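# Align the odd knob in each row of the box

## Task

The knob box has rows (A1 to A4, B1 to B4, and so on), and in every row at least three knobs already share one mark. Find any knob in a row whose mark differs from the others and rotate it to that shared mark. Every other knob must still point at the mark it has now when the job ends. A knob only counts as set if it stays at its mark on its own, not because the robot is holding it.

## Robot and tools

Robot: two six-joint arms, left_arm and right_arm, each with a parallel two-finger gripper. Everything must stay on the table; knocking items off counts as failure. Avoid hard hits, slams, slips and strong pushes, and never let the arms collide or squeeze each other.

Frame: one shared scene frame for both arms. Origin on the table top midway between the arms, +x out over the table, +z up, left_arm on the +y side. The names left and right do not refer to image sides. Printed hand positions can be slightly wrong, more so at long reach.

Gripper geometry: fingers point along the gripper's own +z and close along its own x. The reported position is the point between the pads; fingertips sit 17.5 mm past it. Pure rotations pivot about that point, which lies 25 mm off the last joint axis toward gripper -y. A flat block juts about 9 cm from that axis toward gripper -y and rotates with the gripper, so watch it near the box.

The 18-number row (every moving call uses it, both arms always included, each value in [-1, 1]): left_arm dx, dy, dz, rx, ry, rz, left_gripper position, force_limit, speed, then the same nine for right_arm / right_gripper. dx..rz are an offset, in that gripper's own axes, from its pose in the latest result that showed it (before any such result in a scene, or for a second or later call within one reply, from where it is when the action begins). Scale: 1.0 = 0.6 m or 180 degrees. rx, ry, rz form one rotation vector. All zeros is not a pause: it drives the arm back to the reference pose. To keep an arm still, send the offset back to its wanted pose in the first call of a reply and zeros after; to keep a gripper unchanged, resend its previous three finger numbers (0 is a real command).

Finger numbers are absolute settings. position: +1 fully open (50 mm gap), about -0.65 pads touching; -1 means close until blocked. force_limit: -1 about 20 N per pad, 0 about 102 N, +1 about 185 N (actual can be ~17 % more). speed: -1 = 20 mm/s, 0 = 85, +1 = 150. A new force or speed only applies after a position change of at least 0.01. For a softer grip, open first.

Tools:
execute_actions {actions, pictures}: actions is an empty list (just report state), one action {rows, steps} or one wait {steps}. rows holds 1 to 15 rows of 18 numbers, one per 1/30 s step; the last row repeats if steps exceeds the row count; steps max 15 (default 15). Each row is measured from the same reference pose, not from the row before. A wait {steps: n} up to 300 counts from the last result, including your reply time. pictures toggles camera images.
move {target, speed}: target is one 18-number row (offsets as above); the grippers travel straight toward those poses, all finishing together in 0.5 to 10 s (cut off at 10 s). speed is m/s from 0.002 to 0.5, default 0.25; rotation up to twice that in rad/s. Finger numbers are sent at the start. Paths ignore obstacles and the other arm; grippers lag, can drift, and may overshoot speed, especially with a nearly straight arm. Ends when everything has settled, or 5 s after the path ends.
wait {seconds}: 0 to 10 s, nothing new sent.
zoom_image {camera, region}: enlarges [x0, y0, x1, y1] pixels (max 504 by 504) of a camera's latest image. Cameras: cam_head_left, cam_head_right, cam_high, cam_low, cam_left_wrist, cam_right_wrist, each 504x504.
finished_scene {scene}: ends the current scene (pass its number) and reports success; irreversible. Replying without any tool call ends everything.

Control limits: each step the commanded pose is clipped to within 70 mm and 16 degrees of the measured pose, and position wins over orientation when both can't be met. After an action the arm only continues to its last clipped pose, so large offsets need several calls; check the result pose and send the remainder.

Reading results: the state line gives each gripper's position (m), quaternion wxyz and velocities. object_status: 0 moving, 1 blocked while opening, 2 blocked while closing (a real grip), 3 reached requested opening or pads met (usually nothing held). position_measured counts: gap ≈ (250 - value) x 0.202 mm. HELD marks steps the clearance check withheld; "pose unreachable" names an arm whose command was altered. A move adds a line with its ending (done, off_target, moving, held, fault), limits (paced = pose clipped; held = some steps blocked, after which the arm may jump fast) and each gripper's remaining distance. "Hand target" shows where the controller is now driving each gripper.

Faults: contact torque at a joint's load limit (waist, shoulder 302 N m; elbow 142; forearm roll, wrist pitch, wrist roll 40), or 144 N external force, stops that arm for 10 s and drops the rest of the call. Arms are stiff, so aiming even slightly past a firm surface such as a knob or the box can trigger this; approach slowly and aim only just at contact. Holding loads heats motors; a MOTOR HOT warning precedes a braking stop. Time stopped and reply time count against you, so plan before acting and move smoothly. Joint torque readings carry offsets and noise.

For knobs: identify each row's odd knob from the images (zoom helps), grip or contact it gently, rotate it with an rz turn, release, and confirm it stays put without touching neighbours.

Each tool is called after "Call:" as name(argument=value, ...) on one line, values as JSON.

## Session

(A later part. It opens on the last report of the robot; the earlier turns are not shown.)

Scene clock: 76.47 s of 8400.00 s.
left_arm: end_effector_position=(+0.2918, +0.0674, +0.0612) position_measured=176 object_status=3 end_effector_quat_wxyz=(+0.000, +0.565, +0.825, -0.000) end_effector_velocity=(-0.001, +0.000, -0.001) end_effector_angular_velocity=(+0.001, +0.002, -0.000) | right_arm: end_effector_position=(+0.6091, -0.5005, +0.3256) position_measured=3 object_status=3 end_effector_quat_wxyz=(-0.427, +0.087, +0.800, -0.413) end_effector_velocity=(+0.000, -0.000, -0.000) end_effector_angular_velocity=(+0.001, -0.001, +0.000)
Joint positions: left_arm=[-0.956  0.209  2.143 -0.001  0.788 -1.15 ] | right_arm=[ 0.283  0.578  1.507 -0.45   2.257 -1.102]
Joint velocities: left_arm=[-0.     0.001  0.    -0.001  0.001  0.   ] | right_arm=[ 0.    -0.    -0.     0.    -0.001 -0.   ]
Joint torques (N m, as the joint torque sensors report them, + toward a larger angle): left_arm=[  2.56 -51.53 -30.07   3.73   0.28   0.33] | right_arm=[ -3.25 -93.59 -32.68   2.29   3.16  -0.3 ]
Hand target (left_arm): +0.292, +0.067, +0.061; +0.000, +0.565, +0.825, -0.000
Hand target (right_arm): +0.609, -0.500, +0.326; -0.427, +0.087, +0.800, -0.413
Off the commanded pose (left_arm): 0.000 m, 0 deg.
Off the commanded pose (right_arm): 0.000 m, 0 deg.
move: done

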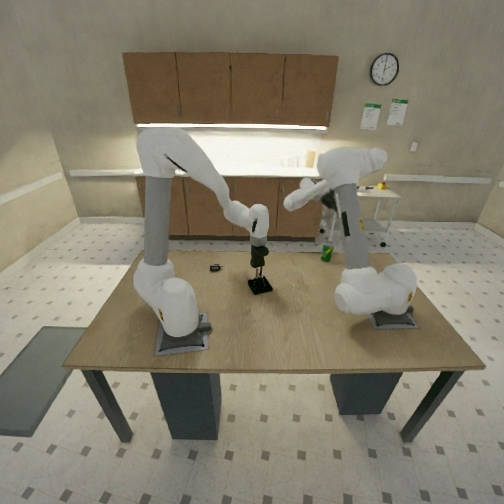

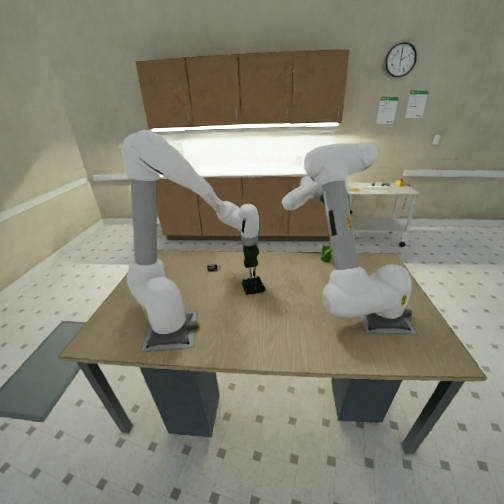

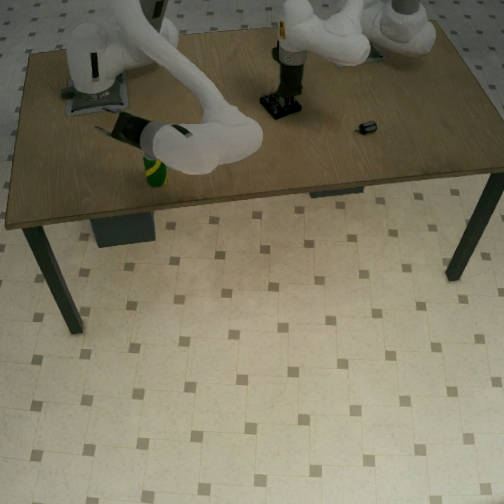

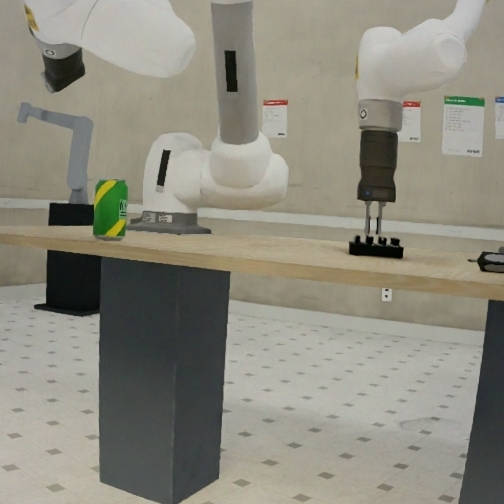

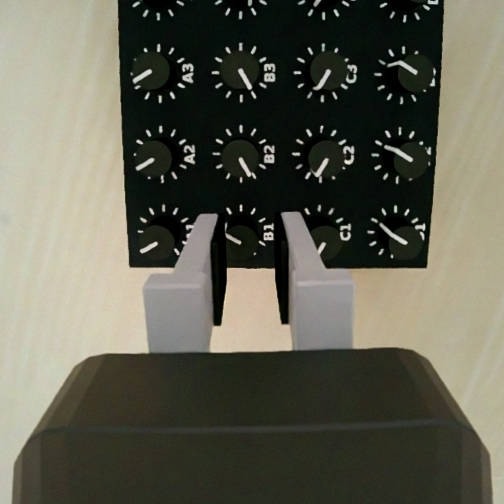

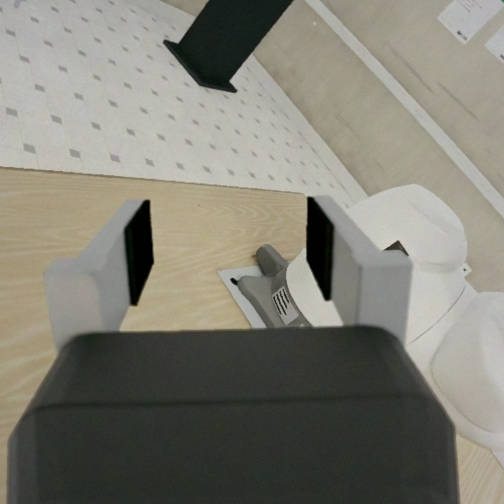

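Call:
move(target=[-0.005,0,0,0,0,0,-0.16,-0.9,-1,0,0,0,0,0,0,1,0,0])

Call:
move(target=[0,0,0.021,0,0,0,-0.16,-0.9,-1,0,0,0,0,0,0,1,0,0], speed=0.03)

Call:
move(target=[0,0,0,0,0,0,-1,-0.9,-1,0,0,0,0,0,0,1,0,0])

Call:
move(target=[0,0,0,0,0,-0.8333,-1,-0.9,-1,0,0,0,0,0,0,1,0,0], speed=0.35)

Call:
move(target=[0,0,0,0,0,0,-0.2,-0.9,-1,0,0,0,0,0,0,1,0,0])

Call:
move(target=[0,0,-0.03,0,0,0,-0.2,-0.9,-1,0,0,0,0,0,0,1,0,0], speed=0.05)

Call:
move(target=[-0.06,0.12,-0.15,0,0,0.3333,-0.2,-0.9,-1,0,0,0,0,0,0,1,0,0])

Call:
zoom_image(camera="cam_left_wrist", region=[110, 0, 390, 280])

Scene clock: 83.07 s of 8400.00 s.
left_arm: end_effector_position=(+0.2929, +0.0646, +0.0613) position_measured=176 object_status=3 end_effector_quat_wxyz=(+0.000, +0.565, +0.825, -0.000) end_effector_velocity=(-0.001, +0.000, -0.000) end_effector_angular_velocity=(+0.001, +0.001, -0.002) | right_arm: end_effector_position=(+0.6091, -0.5005, +0.3256) position_measured=3 object_status=3 end_effector_quat_wxyz=(-0.427, +0.087, +0.800, -0.413) end_effector_velocity=(-0.000, -0.000, +0.001) end_effector_angular_velocity=(-0.000, -0.001, -0.000)
Joint positions: left_arm=[-0.958  0.213  2.139 -0.001  0.79  -1.152] | right_arm=[ 0.283  0.578  1.507 -0.45   2.257 -1.102]
Joint velocities: left_arm=[-0.001 -0.     0.001  0.     0.001  0.001] | right_arm=[-0.    -0.001  0.    -0.     0.001 -0.   ]
Joint torques (N m, as the joint torque sensors report them, + toward a larger angle): left_arm=[  2.09 -53.02 -31.     3.6    0.27   0.42] | right_arm=[ -2.96 -94.14 -34.54   2.33   3.02  -0.32]
Hand target (left_arm): +0.293, +0.065, +0.061; +0.000, +0.565, +0.825, -0.000
Hand target (right_arm): +0.609, -0.500, +0.326; -0.427, +0.087, +0.800, -0.413
Off the commanded pose (left_arm): 0.000 m, 0 deg.
Off the commanded pose (right_arm): 0.000 m, 0 deg.
After step 90, 2.90 s passed at rest.
move: done

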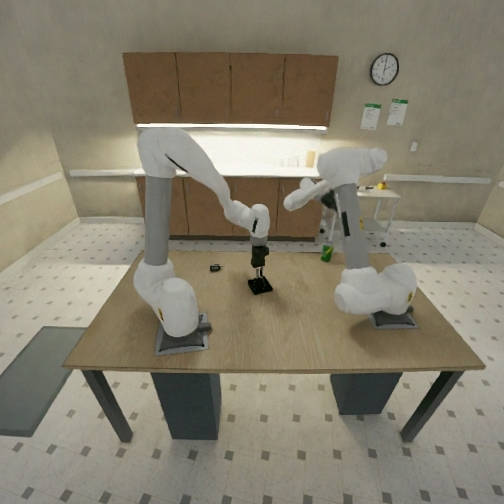

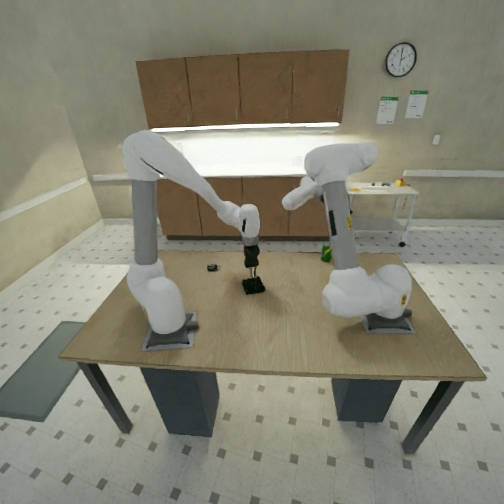

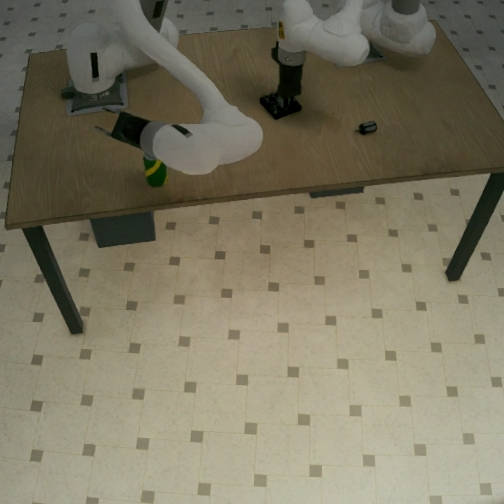

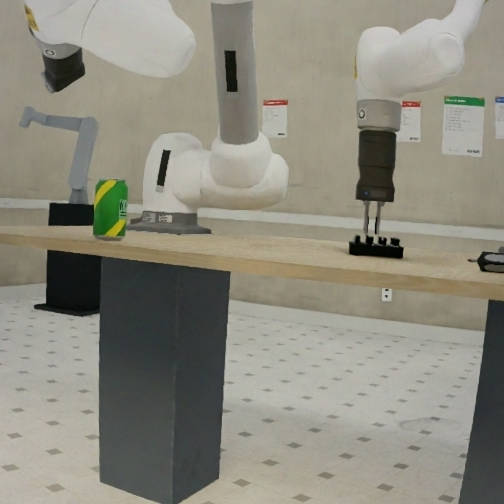

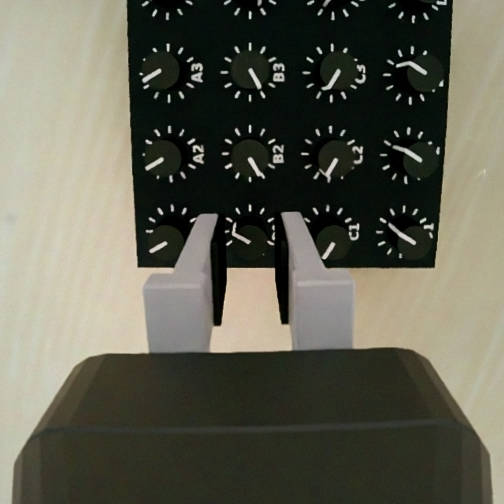

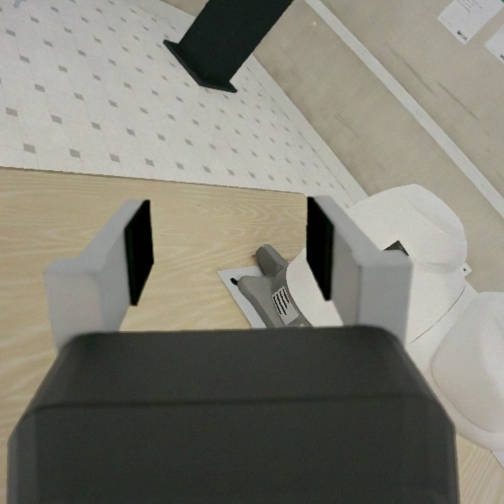

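Scene clock: 83.80 s of 8400.00 s.
left_arm: end_effector_position=(+0.2929, +0.0645, +0.0487) position_measured=176 object_status=3 end_effector_quat_wxyz=(+0.000, +0.565, +0.825, -0.000) end_effector_velocity=(+0.000, +0.001, -0.001) end_effector_angular_velocity=(+0.001, +0.001, +0.001) | right_arm: end_effector_position=(+0.6091, -0.5005, +0.3256) position_measured=3 object_status=3 end_effector_quat_wxyz=(-0.427, +0.087, +0.800, -0.413) end_effector_velocity=(+0.000, +0.000, +0.000) end_effector_angular_velocity=(+0.001, -0.002, +0.001)
Joint positions: left_arm=[-0.958  0.23   2.147 -0.001  0.764 -1.152] | right_arm=[ 0.283  0.578  1.507 -0.45   2.257 -1.102]
Joint velocities: left_arm=[ 0.001  0.002  0.001 -0.    -0.001  0.001] | right_arm=[ 0.001 -0.001 -0.     0.    -0.001 -0.   ]
Joint torques (N m, as the joint torque sensors report them, + toward a larger angle): left_arm=[  2.7  -53.45 -29.53   3.56   0.39   0.24] | right_arm=[ -3.52 -94.93 -33.27   2.18   3.01  -0.13]
Hand target (left_arm): +0.293, +0.065, +0.049; +0.000, +0.565, +0.825, -0.000
Hand target (right_arm): +0.609, -0.500, +0.326; -0.427, +0.087, +0.800, -0.413
Off the commanded pose (left_arm): 0.000 m, 0 deg.
Off the commanded pose (right_arm): 0.000 m, 0 deg.
move: done

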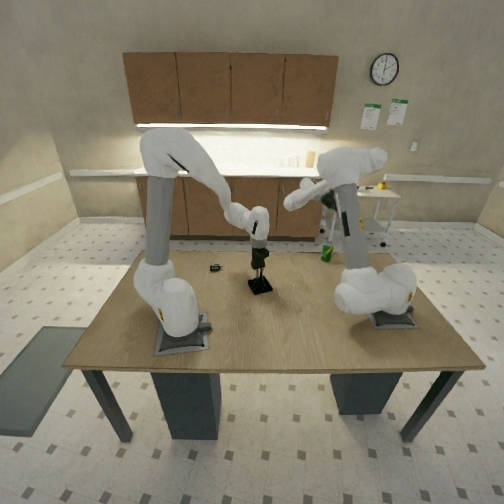

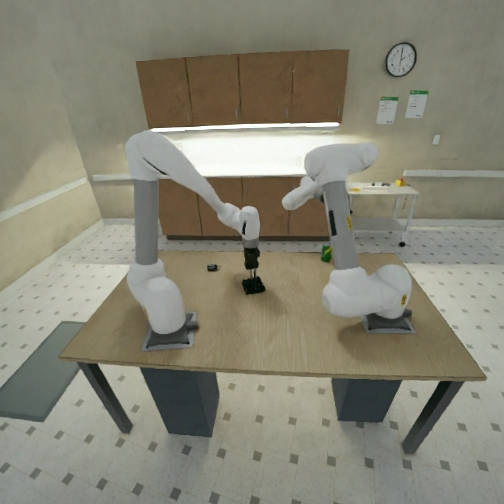

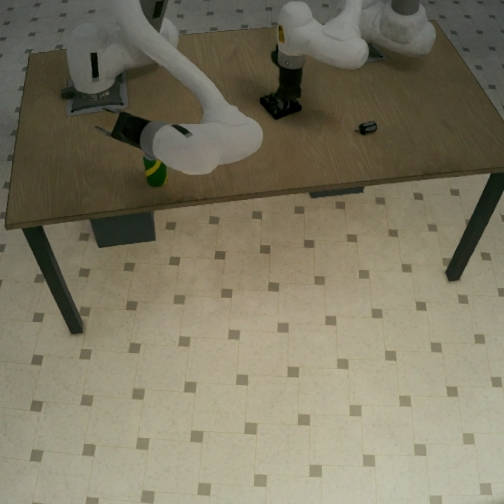

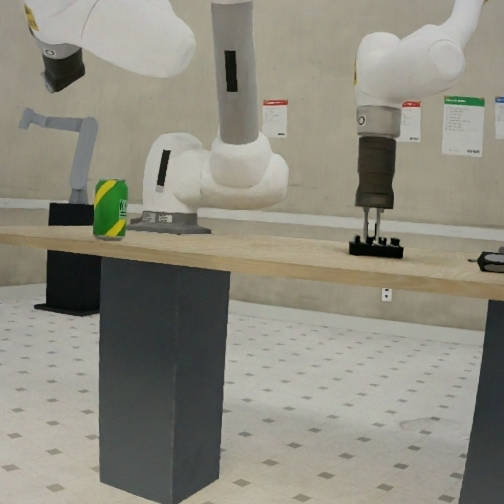

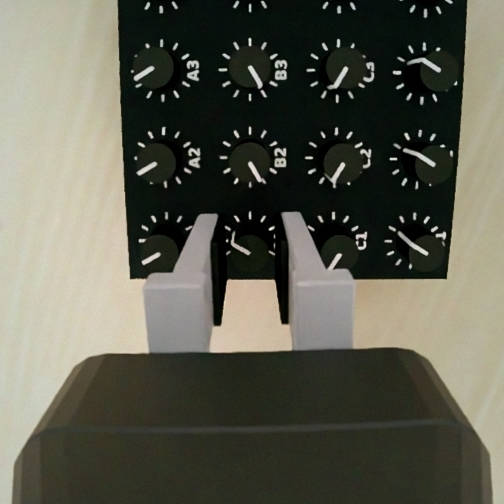

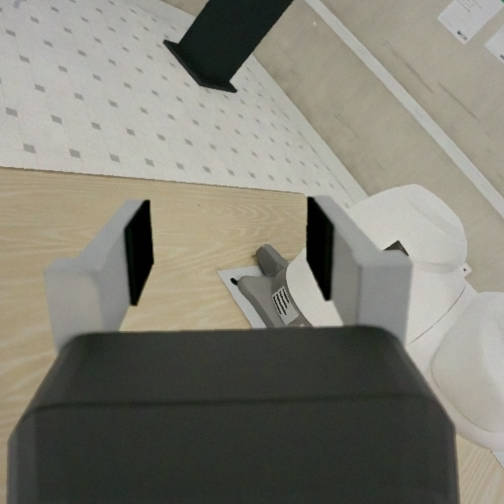

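Scene clock: 84.30 s of 8400.00 s.
left_arm: end_effector_position=(+0.2929, +0.0645, +0.0487) position_measured=200 object_status=2 end_effector_quat_wxyz=(+0.000, +0.565, +0.825, -0.000) end_effector_velocity=(+0.000, -0.000, +0.001) end_effector_angular_velocity=(-0.002, -0.001, +0.000) | right_arm: end_effector_position=(+0.6091, -0.5005, +0.3256) position_measured=3 object_status=3 end_effector_quat_wxyz=(-0.427, +0.087, +0.800, -0.413) end_effector_velocity=(-0.000, +0.000, +0.000) end_effector_angular_velocity=(-0.000, -0.001, +0.000)
Joint positions: left_arm=[-0.958  0.23   2.147 -0.001  0.763 -1.152] | right_arm=[ 0.283  0.578  1.507 -0.45   2.257 -1.102]
Joint velocities: left_arm=[ 0.    -0.001 -0.    -0.    -0.001  0.   ] | right_arm=[ 0. -0. -0. -0. -0.  0.]
Joint torques (N m, as the joint torque sensors report them, + toward a larger angle): left_arm=[  2.72 -53.94 -29.54   3.69   0.44   0.32] | right_arm=[ -2.04 -93.54 -33.66   2.39   3.21  -0.45]
Hand target (left_arm): +0.293, +0.065, +0.049; +0.000, +0.565, +0.825, -0.000
Hand target (right_arm): +0.609, -0.500, +0.326; -0.427, +0.087, +0.800, -0.413
Off the commanded pose (left_arm): 0.000 m, 0 deg.
Off the commanded pose (right_arm): 0.000 m, 0 deg.
move: done

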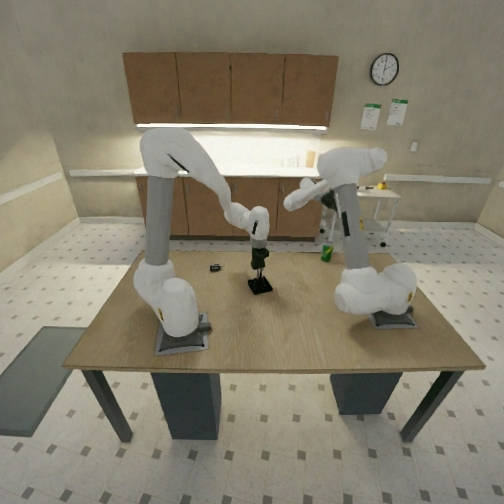

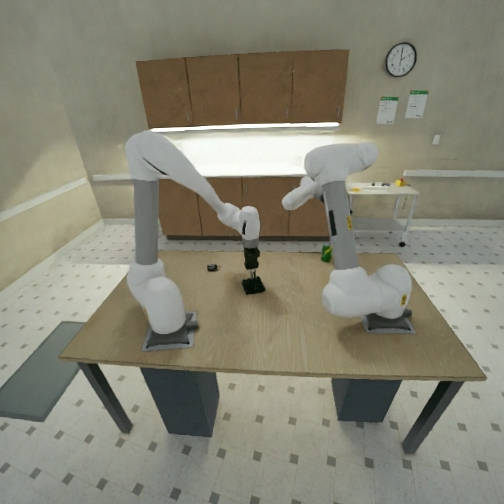

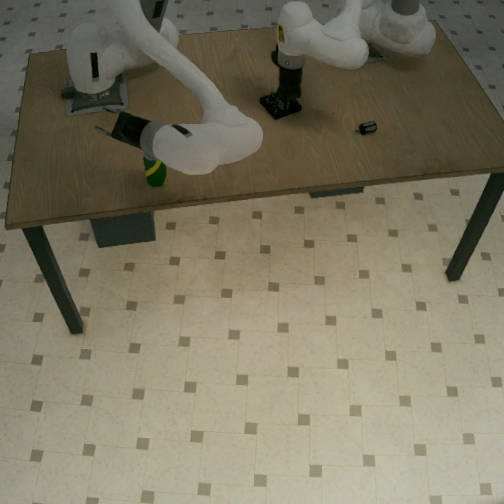

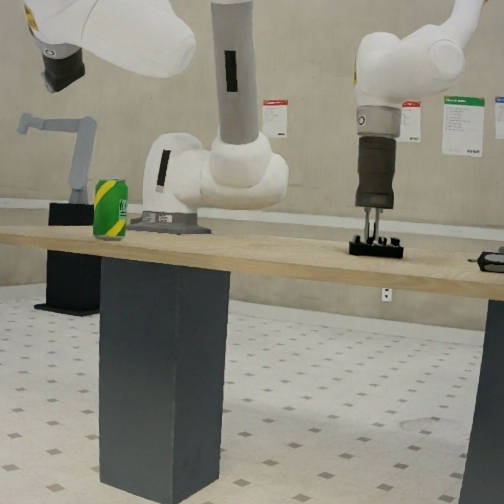

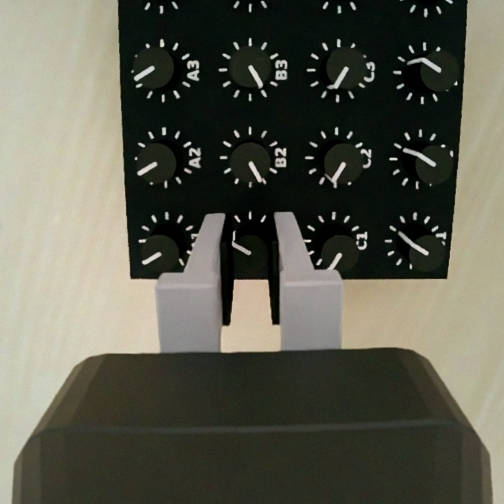

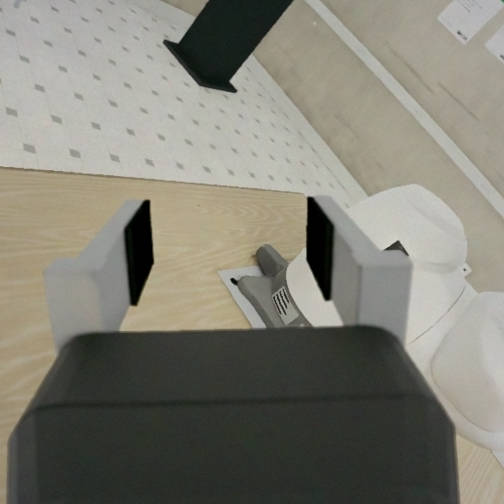

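Scene clock: 88.47 s of 8400.00 s.
left_arm: end_effector_position=(+0.2930, +0.0645, +0.0487) position_measured=200 object_status=2 end_effector_quat_wxyz=(-0.000, -0.651, +0.759, -0.000) end_effector_velocity=(-0.001, +0.001, -0.001) end_effector_angular_velocity=(+0.002, -0.001, +0.001) | right_arm: end_effector_position=(+0.6091, -0.5005, +0.3256) position_measured=3 object_status=3 end_effector_quat_wxyz=(-0.427, +0.087, +0.800, -0.413) end_effector_velocity=(+0.000, -0.001, -0.001) end_effector_angular_velocity=(-0.000, +0.001, -0.002)
Joint positions: left_arm=[-1.034  0.188  2.204 -0.001  0.749 -3.846] | right_arm=[ 0.283  0.578  1.507 -0.45   2.257 -1.102]
Joint velocities: left_arm=[-0.001 -0.     0.002  0.003 -0.    -0.005] | right_arm=[-0.001  0.001 -0.     0.     0.     0.   ]
Joint torques (N m, as the joint torque sensors report them, + toward a larger angle): left_arm=[  2.6  -49.2  -29.67   3.58  -0.33   0.54] | right_arm=[ -3.26 -94.58 -33.83   2.39   3.23  -0.32]
Hand target (left_arm): +0.293, +0.064, +0.049; -0.000, -0.651, +0.759, -0.000
Hand target (right_arm): +0.609, -0.500, +0.326; -0.427, +0.087, +0.800, -0.413
Off the commanded pose (left_arm): 0.000 m, 0 deg.
Off the commanded pose (right_arm): 0.000 m, 0 deg.
move: done

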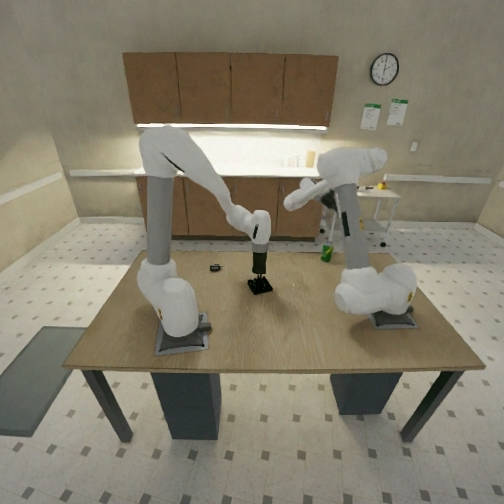

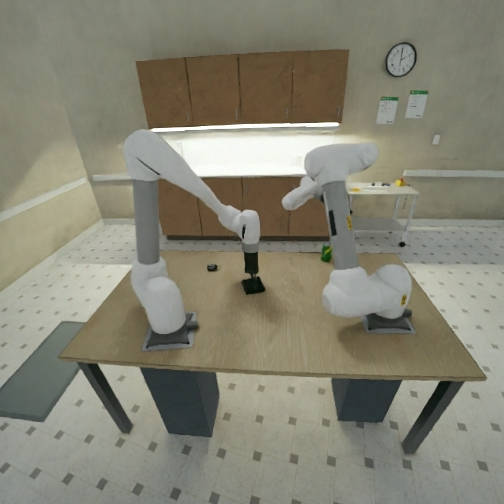

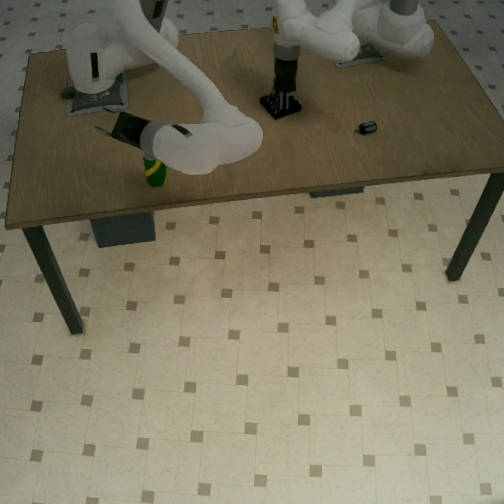

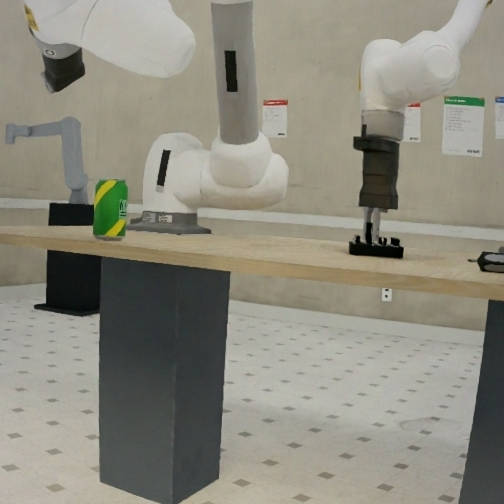

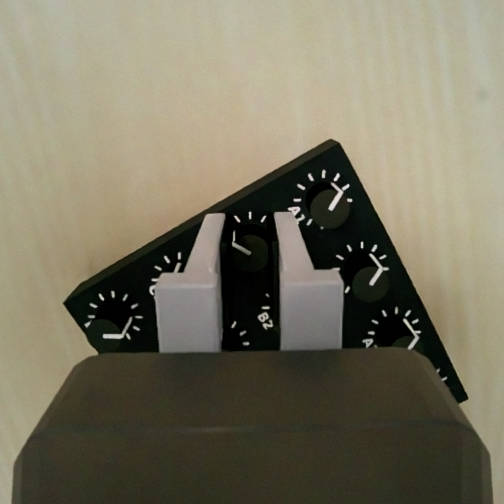

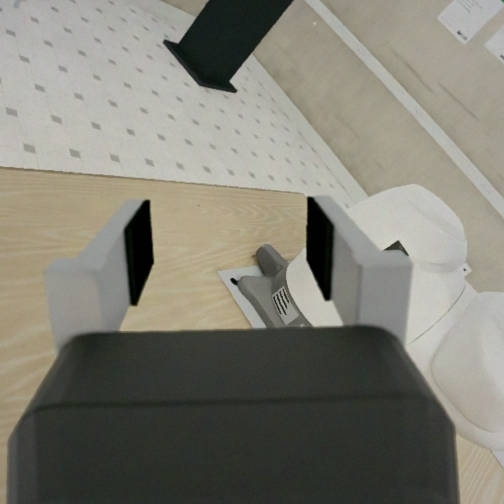

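Scene clock: 88.97 s of 8400.00 s.
left_arm: end_effector_position=(+0.2930, +0.0645, +0.0487) position_measured=182 object_status=3 end_effector_quat_wxyz=(-0.000, -0.651, +0.759, -0.001) end_effector_velocity=(-0.001, +0.000, -0.001) end_effector_angular_velocity=(+0.001, +0.001, -0.001) | right_arm: end_effector_position=(+0.6091, -0.5005, +0.3256) position_measured=3 object_status=3 end_effector_quat_wxyz=(-0.427, +0.087, +0.800, -0.413) end_effector_velocity=(+0.000, -0.001, +0.000) end_effector_angular_velocity=(+0.000, -0.002, -0.001)
Joint positions: left_arm=[-1.034  0.188  2.204 -0.001  0.749 -3.846] | right_arm=[ 0.283  0.578  1.507 -0.45   2.257 -1.102]
Joint velocities: left_arm=[-0.001 -0.     0.002 -0.     0.     0.   ] | right_arm=[-0.002 -0.    -0.001 -0.001 -0.001 -0.   ]
Joint torques (N m, as the joint torque sensors report them, + toward a larger angle): left_arm=[  2.41 -48.22 -30.11   3.54   0.2    0.11] | right_arm=[ -2.75 -96.38 -33.89   2.07   3.24  -0.36]
Hand target (left_arm): +0.293, +0.064, +0.049; -0.000, -0.651, +0.759, -0.000
Hand target (right_arm): +0.609, -0.500, +0.326; -0.427, +0.087, +0.800, -0.413
Off the commanded pose (left_arm): 0.000 m, 0 deg.
Off the commanded pose (right_arm): 0.000 m, 0 deg.
move: done

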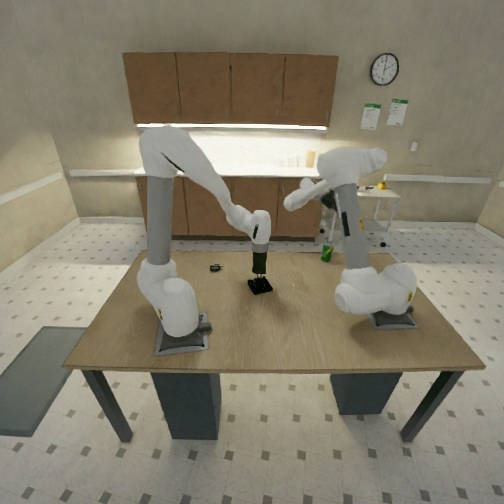

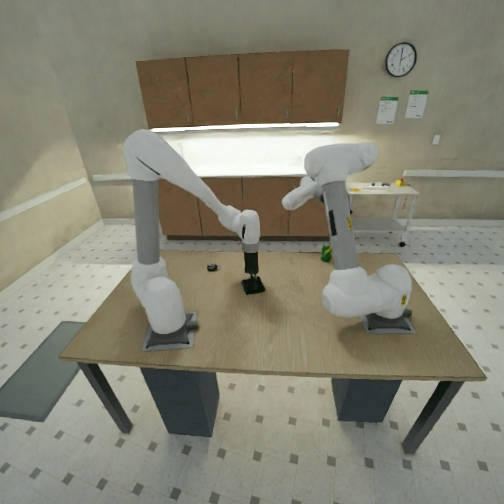

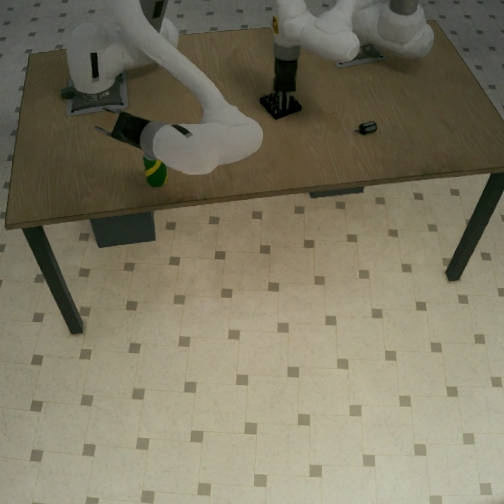

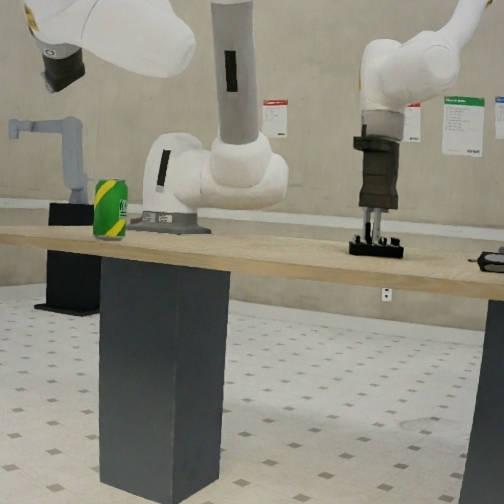

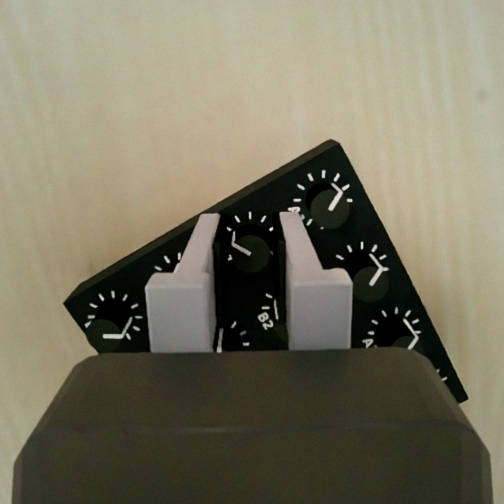

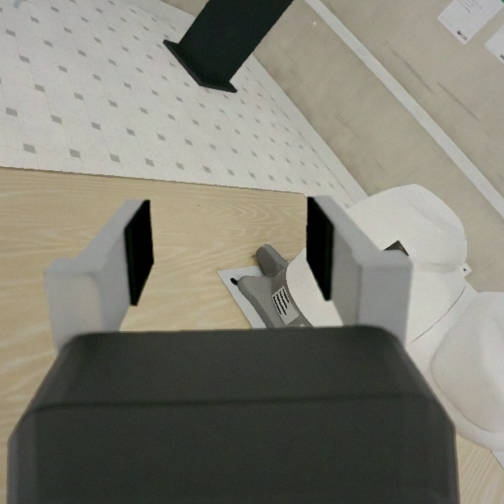

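Scene clock: 89.70 s of 8400.00 s.
left_arm: end_effector_position=(+0.2930, +0.0645, +0.0666) position_measured=182 object_status=3 end_effector_quat_wxyz=(-0.000, -0.651, +0.759, -0.000) end_effector_velocity=(-0.001, -0.001, +0.000) end_effector_angular_velocity=(+0.000, +0.001, -0.003) | right_arm: end_effector_position=(+0.6091, -0.5005, +0.3256) position_measured=3 object_status=3 end_effector_quat_wxyz=(-0.427, +0.087, +0.800, -0.413) end_effector_velocity=(+0.000, +0.000, +0.000) end_effector_angular_velocity=(+0.001, -0.002, +0.001)
Joint positions: left_arm=[-1.034  0.162  2.191 -0.001  0.788 -3.846] | right_arm=[ 0.283  0.578  1.507 -0.45   2.257 -1.102]
Joint velocities: left_arm=[-0.003 -0.001 -0.    -0.001  0.002  0.   ] | right_arm=[ 0.001 -0.001 -0.001  0.    -0.002 -0.   ]
Joint torques (N m, as the joint torque sensors report them, + toward a larger angle): left_arm=[  1.37 -46.14 -29.96   3.74   0.22   0.29] | right_arm=[ -3.1  -96.03 -32.56   2.18   3.4    0.02]
Hand target (left_arm): +0.293, +0.065, +0.067; -0.000, -0.651, +0.759, -0.001
Hand target (right_arm): +0.609, -0.500, +0.326; -0.427, +0.087, +0.800, -0.413
Off the commanded pose (left_arm): 0.000 m, 0 deg.
Off the commanded pose (right_arm): 0.000 m, 0 deg.
move: done

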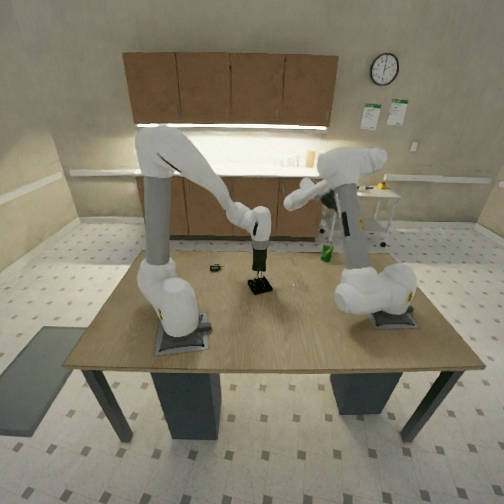

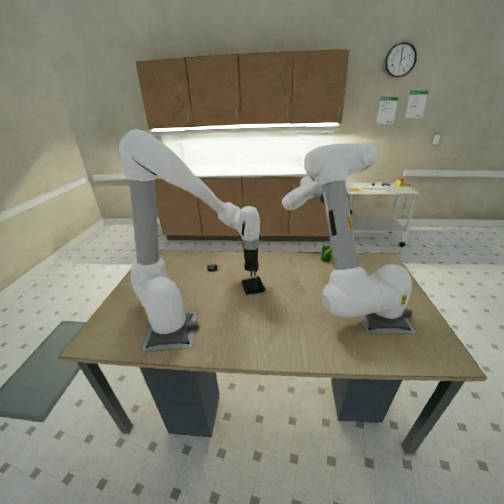

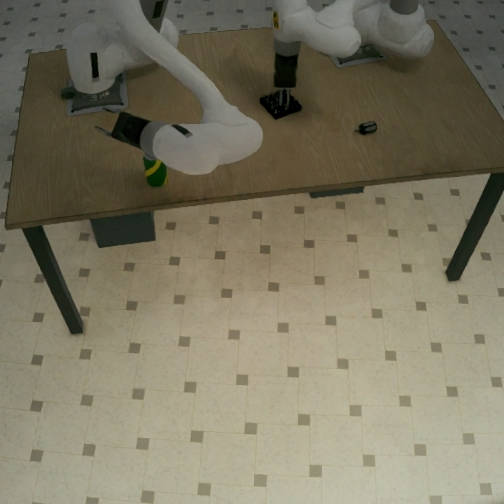

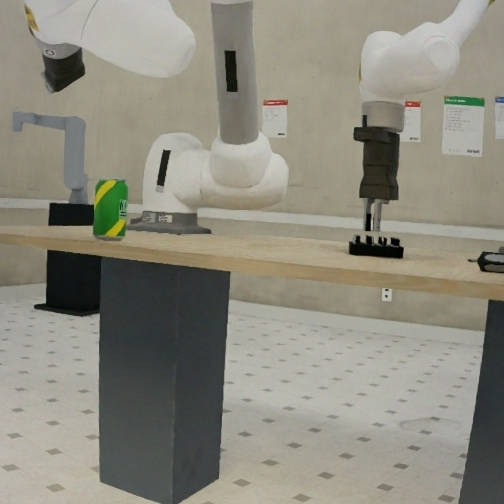

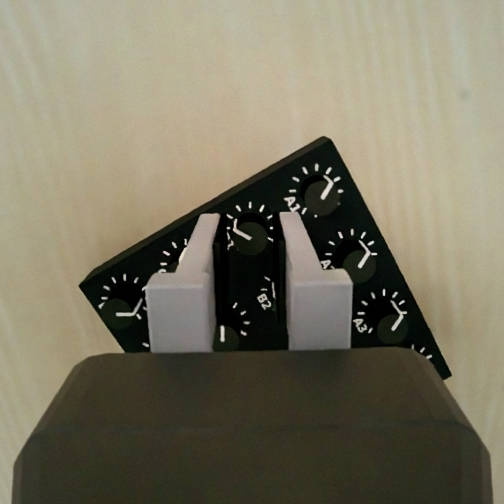

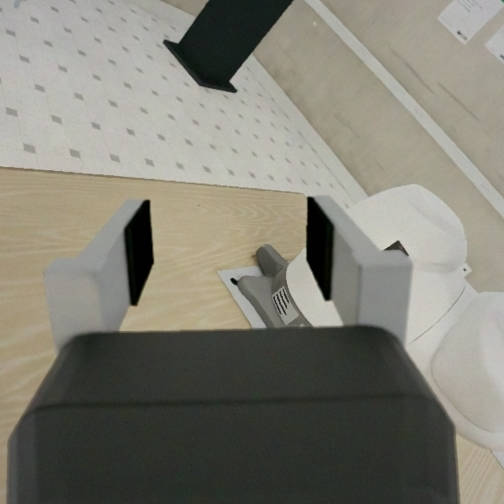

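Scene clock: 92.17 s of 8400.00 s.
left_arm: end_effector_position=(+0.2272, +0.1113, +0.1561) position_measured=182 object_status=3 end_effector_quat_wxyz=(+0.000, -0.184, +0.983, -0.000) end_effector_velocity=(+0.001, +0.000, +0.000) end_effector_angular_velocity=(-0.002, -0.001, -0.001) | right_arm: end_effector_position=(+0.6091, -0.5005, +0.3256) position_measured=3 object_status=3 end_effector_quat_wxyz=(-0.427, +0.087, +0.800, -0.413) end_effector_velocity=(-0.000, -0.001, +0.001) end_effector_angular_velocity=(+0.001, -0.002, -0.000)
Joint positions: left_arm=[-1.021 -0.082  2.241 -0.     0.981 -2.787] | right_arm=[ 0.283  0.578  1.507 -0.45   2.257 -1.102]
Joint velocities: left_arm=[ 0.002 -0.001  0.    -0.    -0.001  0.003] | right_arm=[-0.001 -0.002  0.    -0.    -0.    -0.   ]
Joint torques (N m, as the joint torque sensors report them, + toward a larger angle): left_arm=[  3.85 -27.07 -34.84   4.28  -0.06   0.93] | right_arm=[ -2.86 -95.03 -33.27   1.85   3.16  -0.14]
Hand target (left_arm): +0.227, +0.111, +0.156; +0.000, -0.184, +0.983, -0.001
Hand target (right_arm): +0.609, -0.500, +0.326; -0.427, +0.087, +0.800, -0.413
Off the commanded pose (left_arm): 0.000 m, 0 deg.
Off the commanded pose (right_arm): 0.000 m, 0 deg.
move: done

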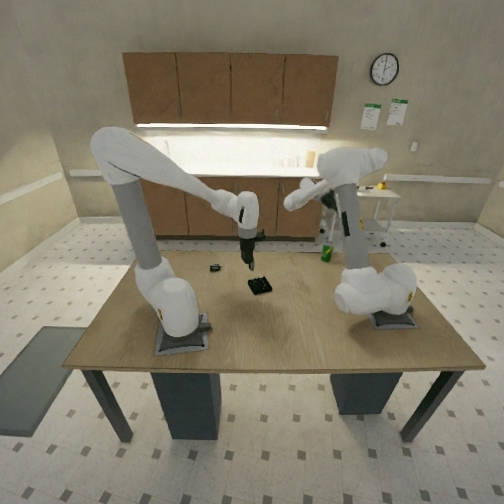

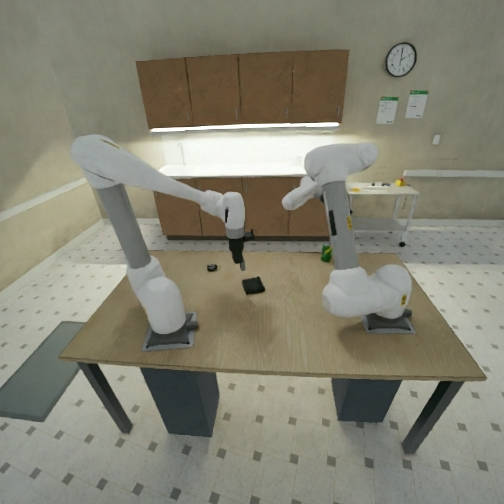

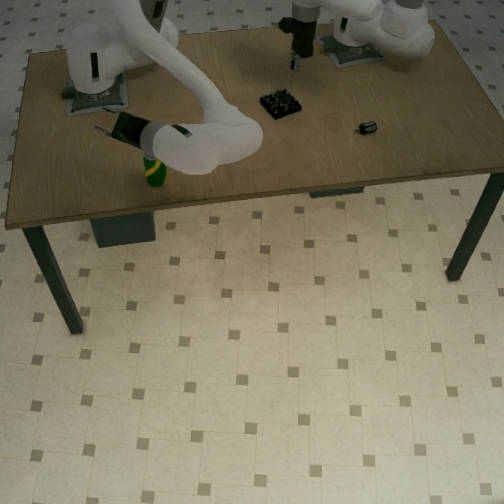

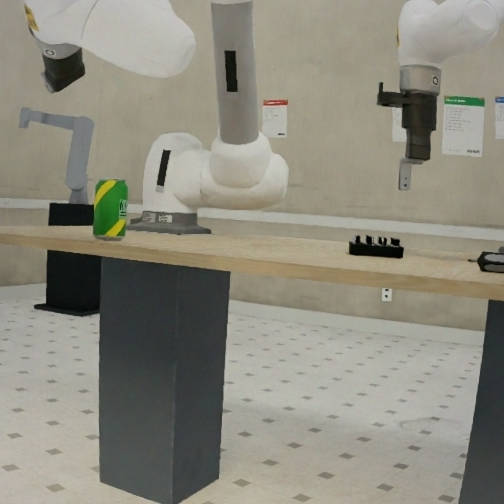

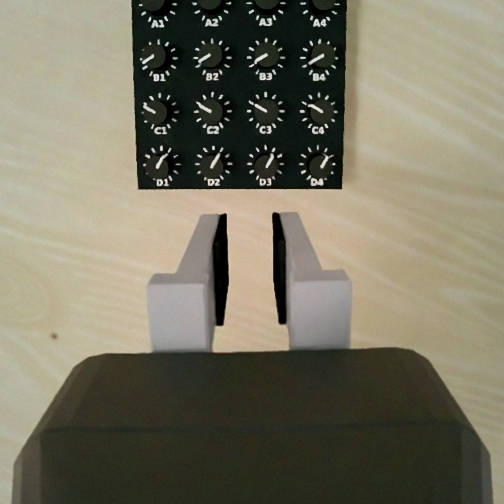

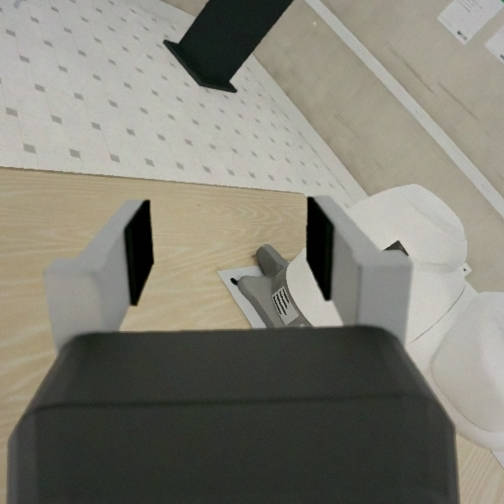

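Region (110, 0, 390, 280) of cam_left_wrist's 504x504 image, scaled by 1.800, with more detail than that image has.

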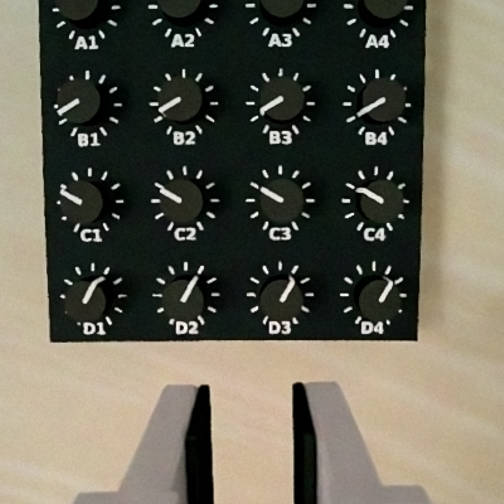

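Row A was consistent in earlier views (A1–A3 after the turn, A4 never approached).

Call:
finished_scene(scene=1)

The scene is finished: the task was done.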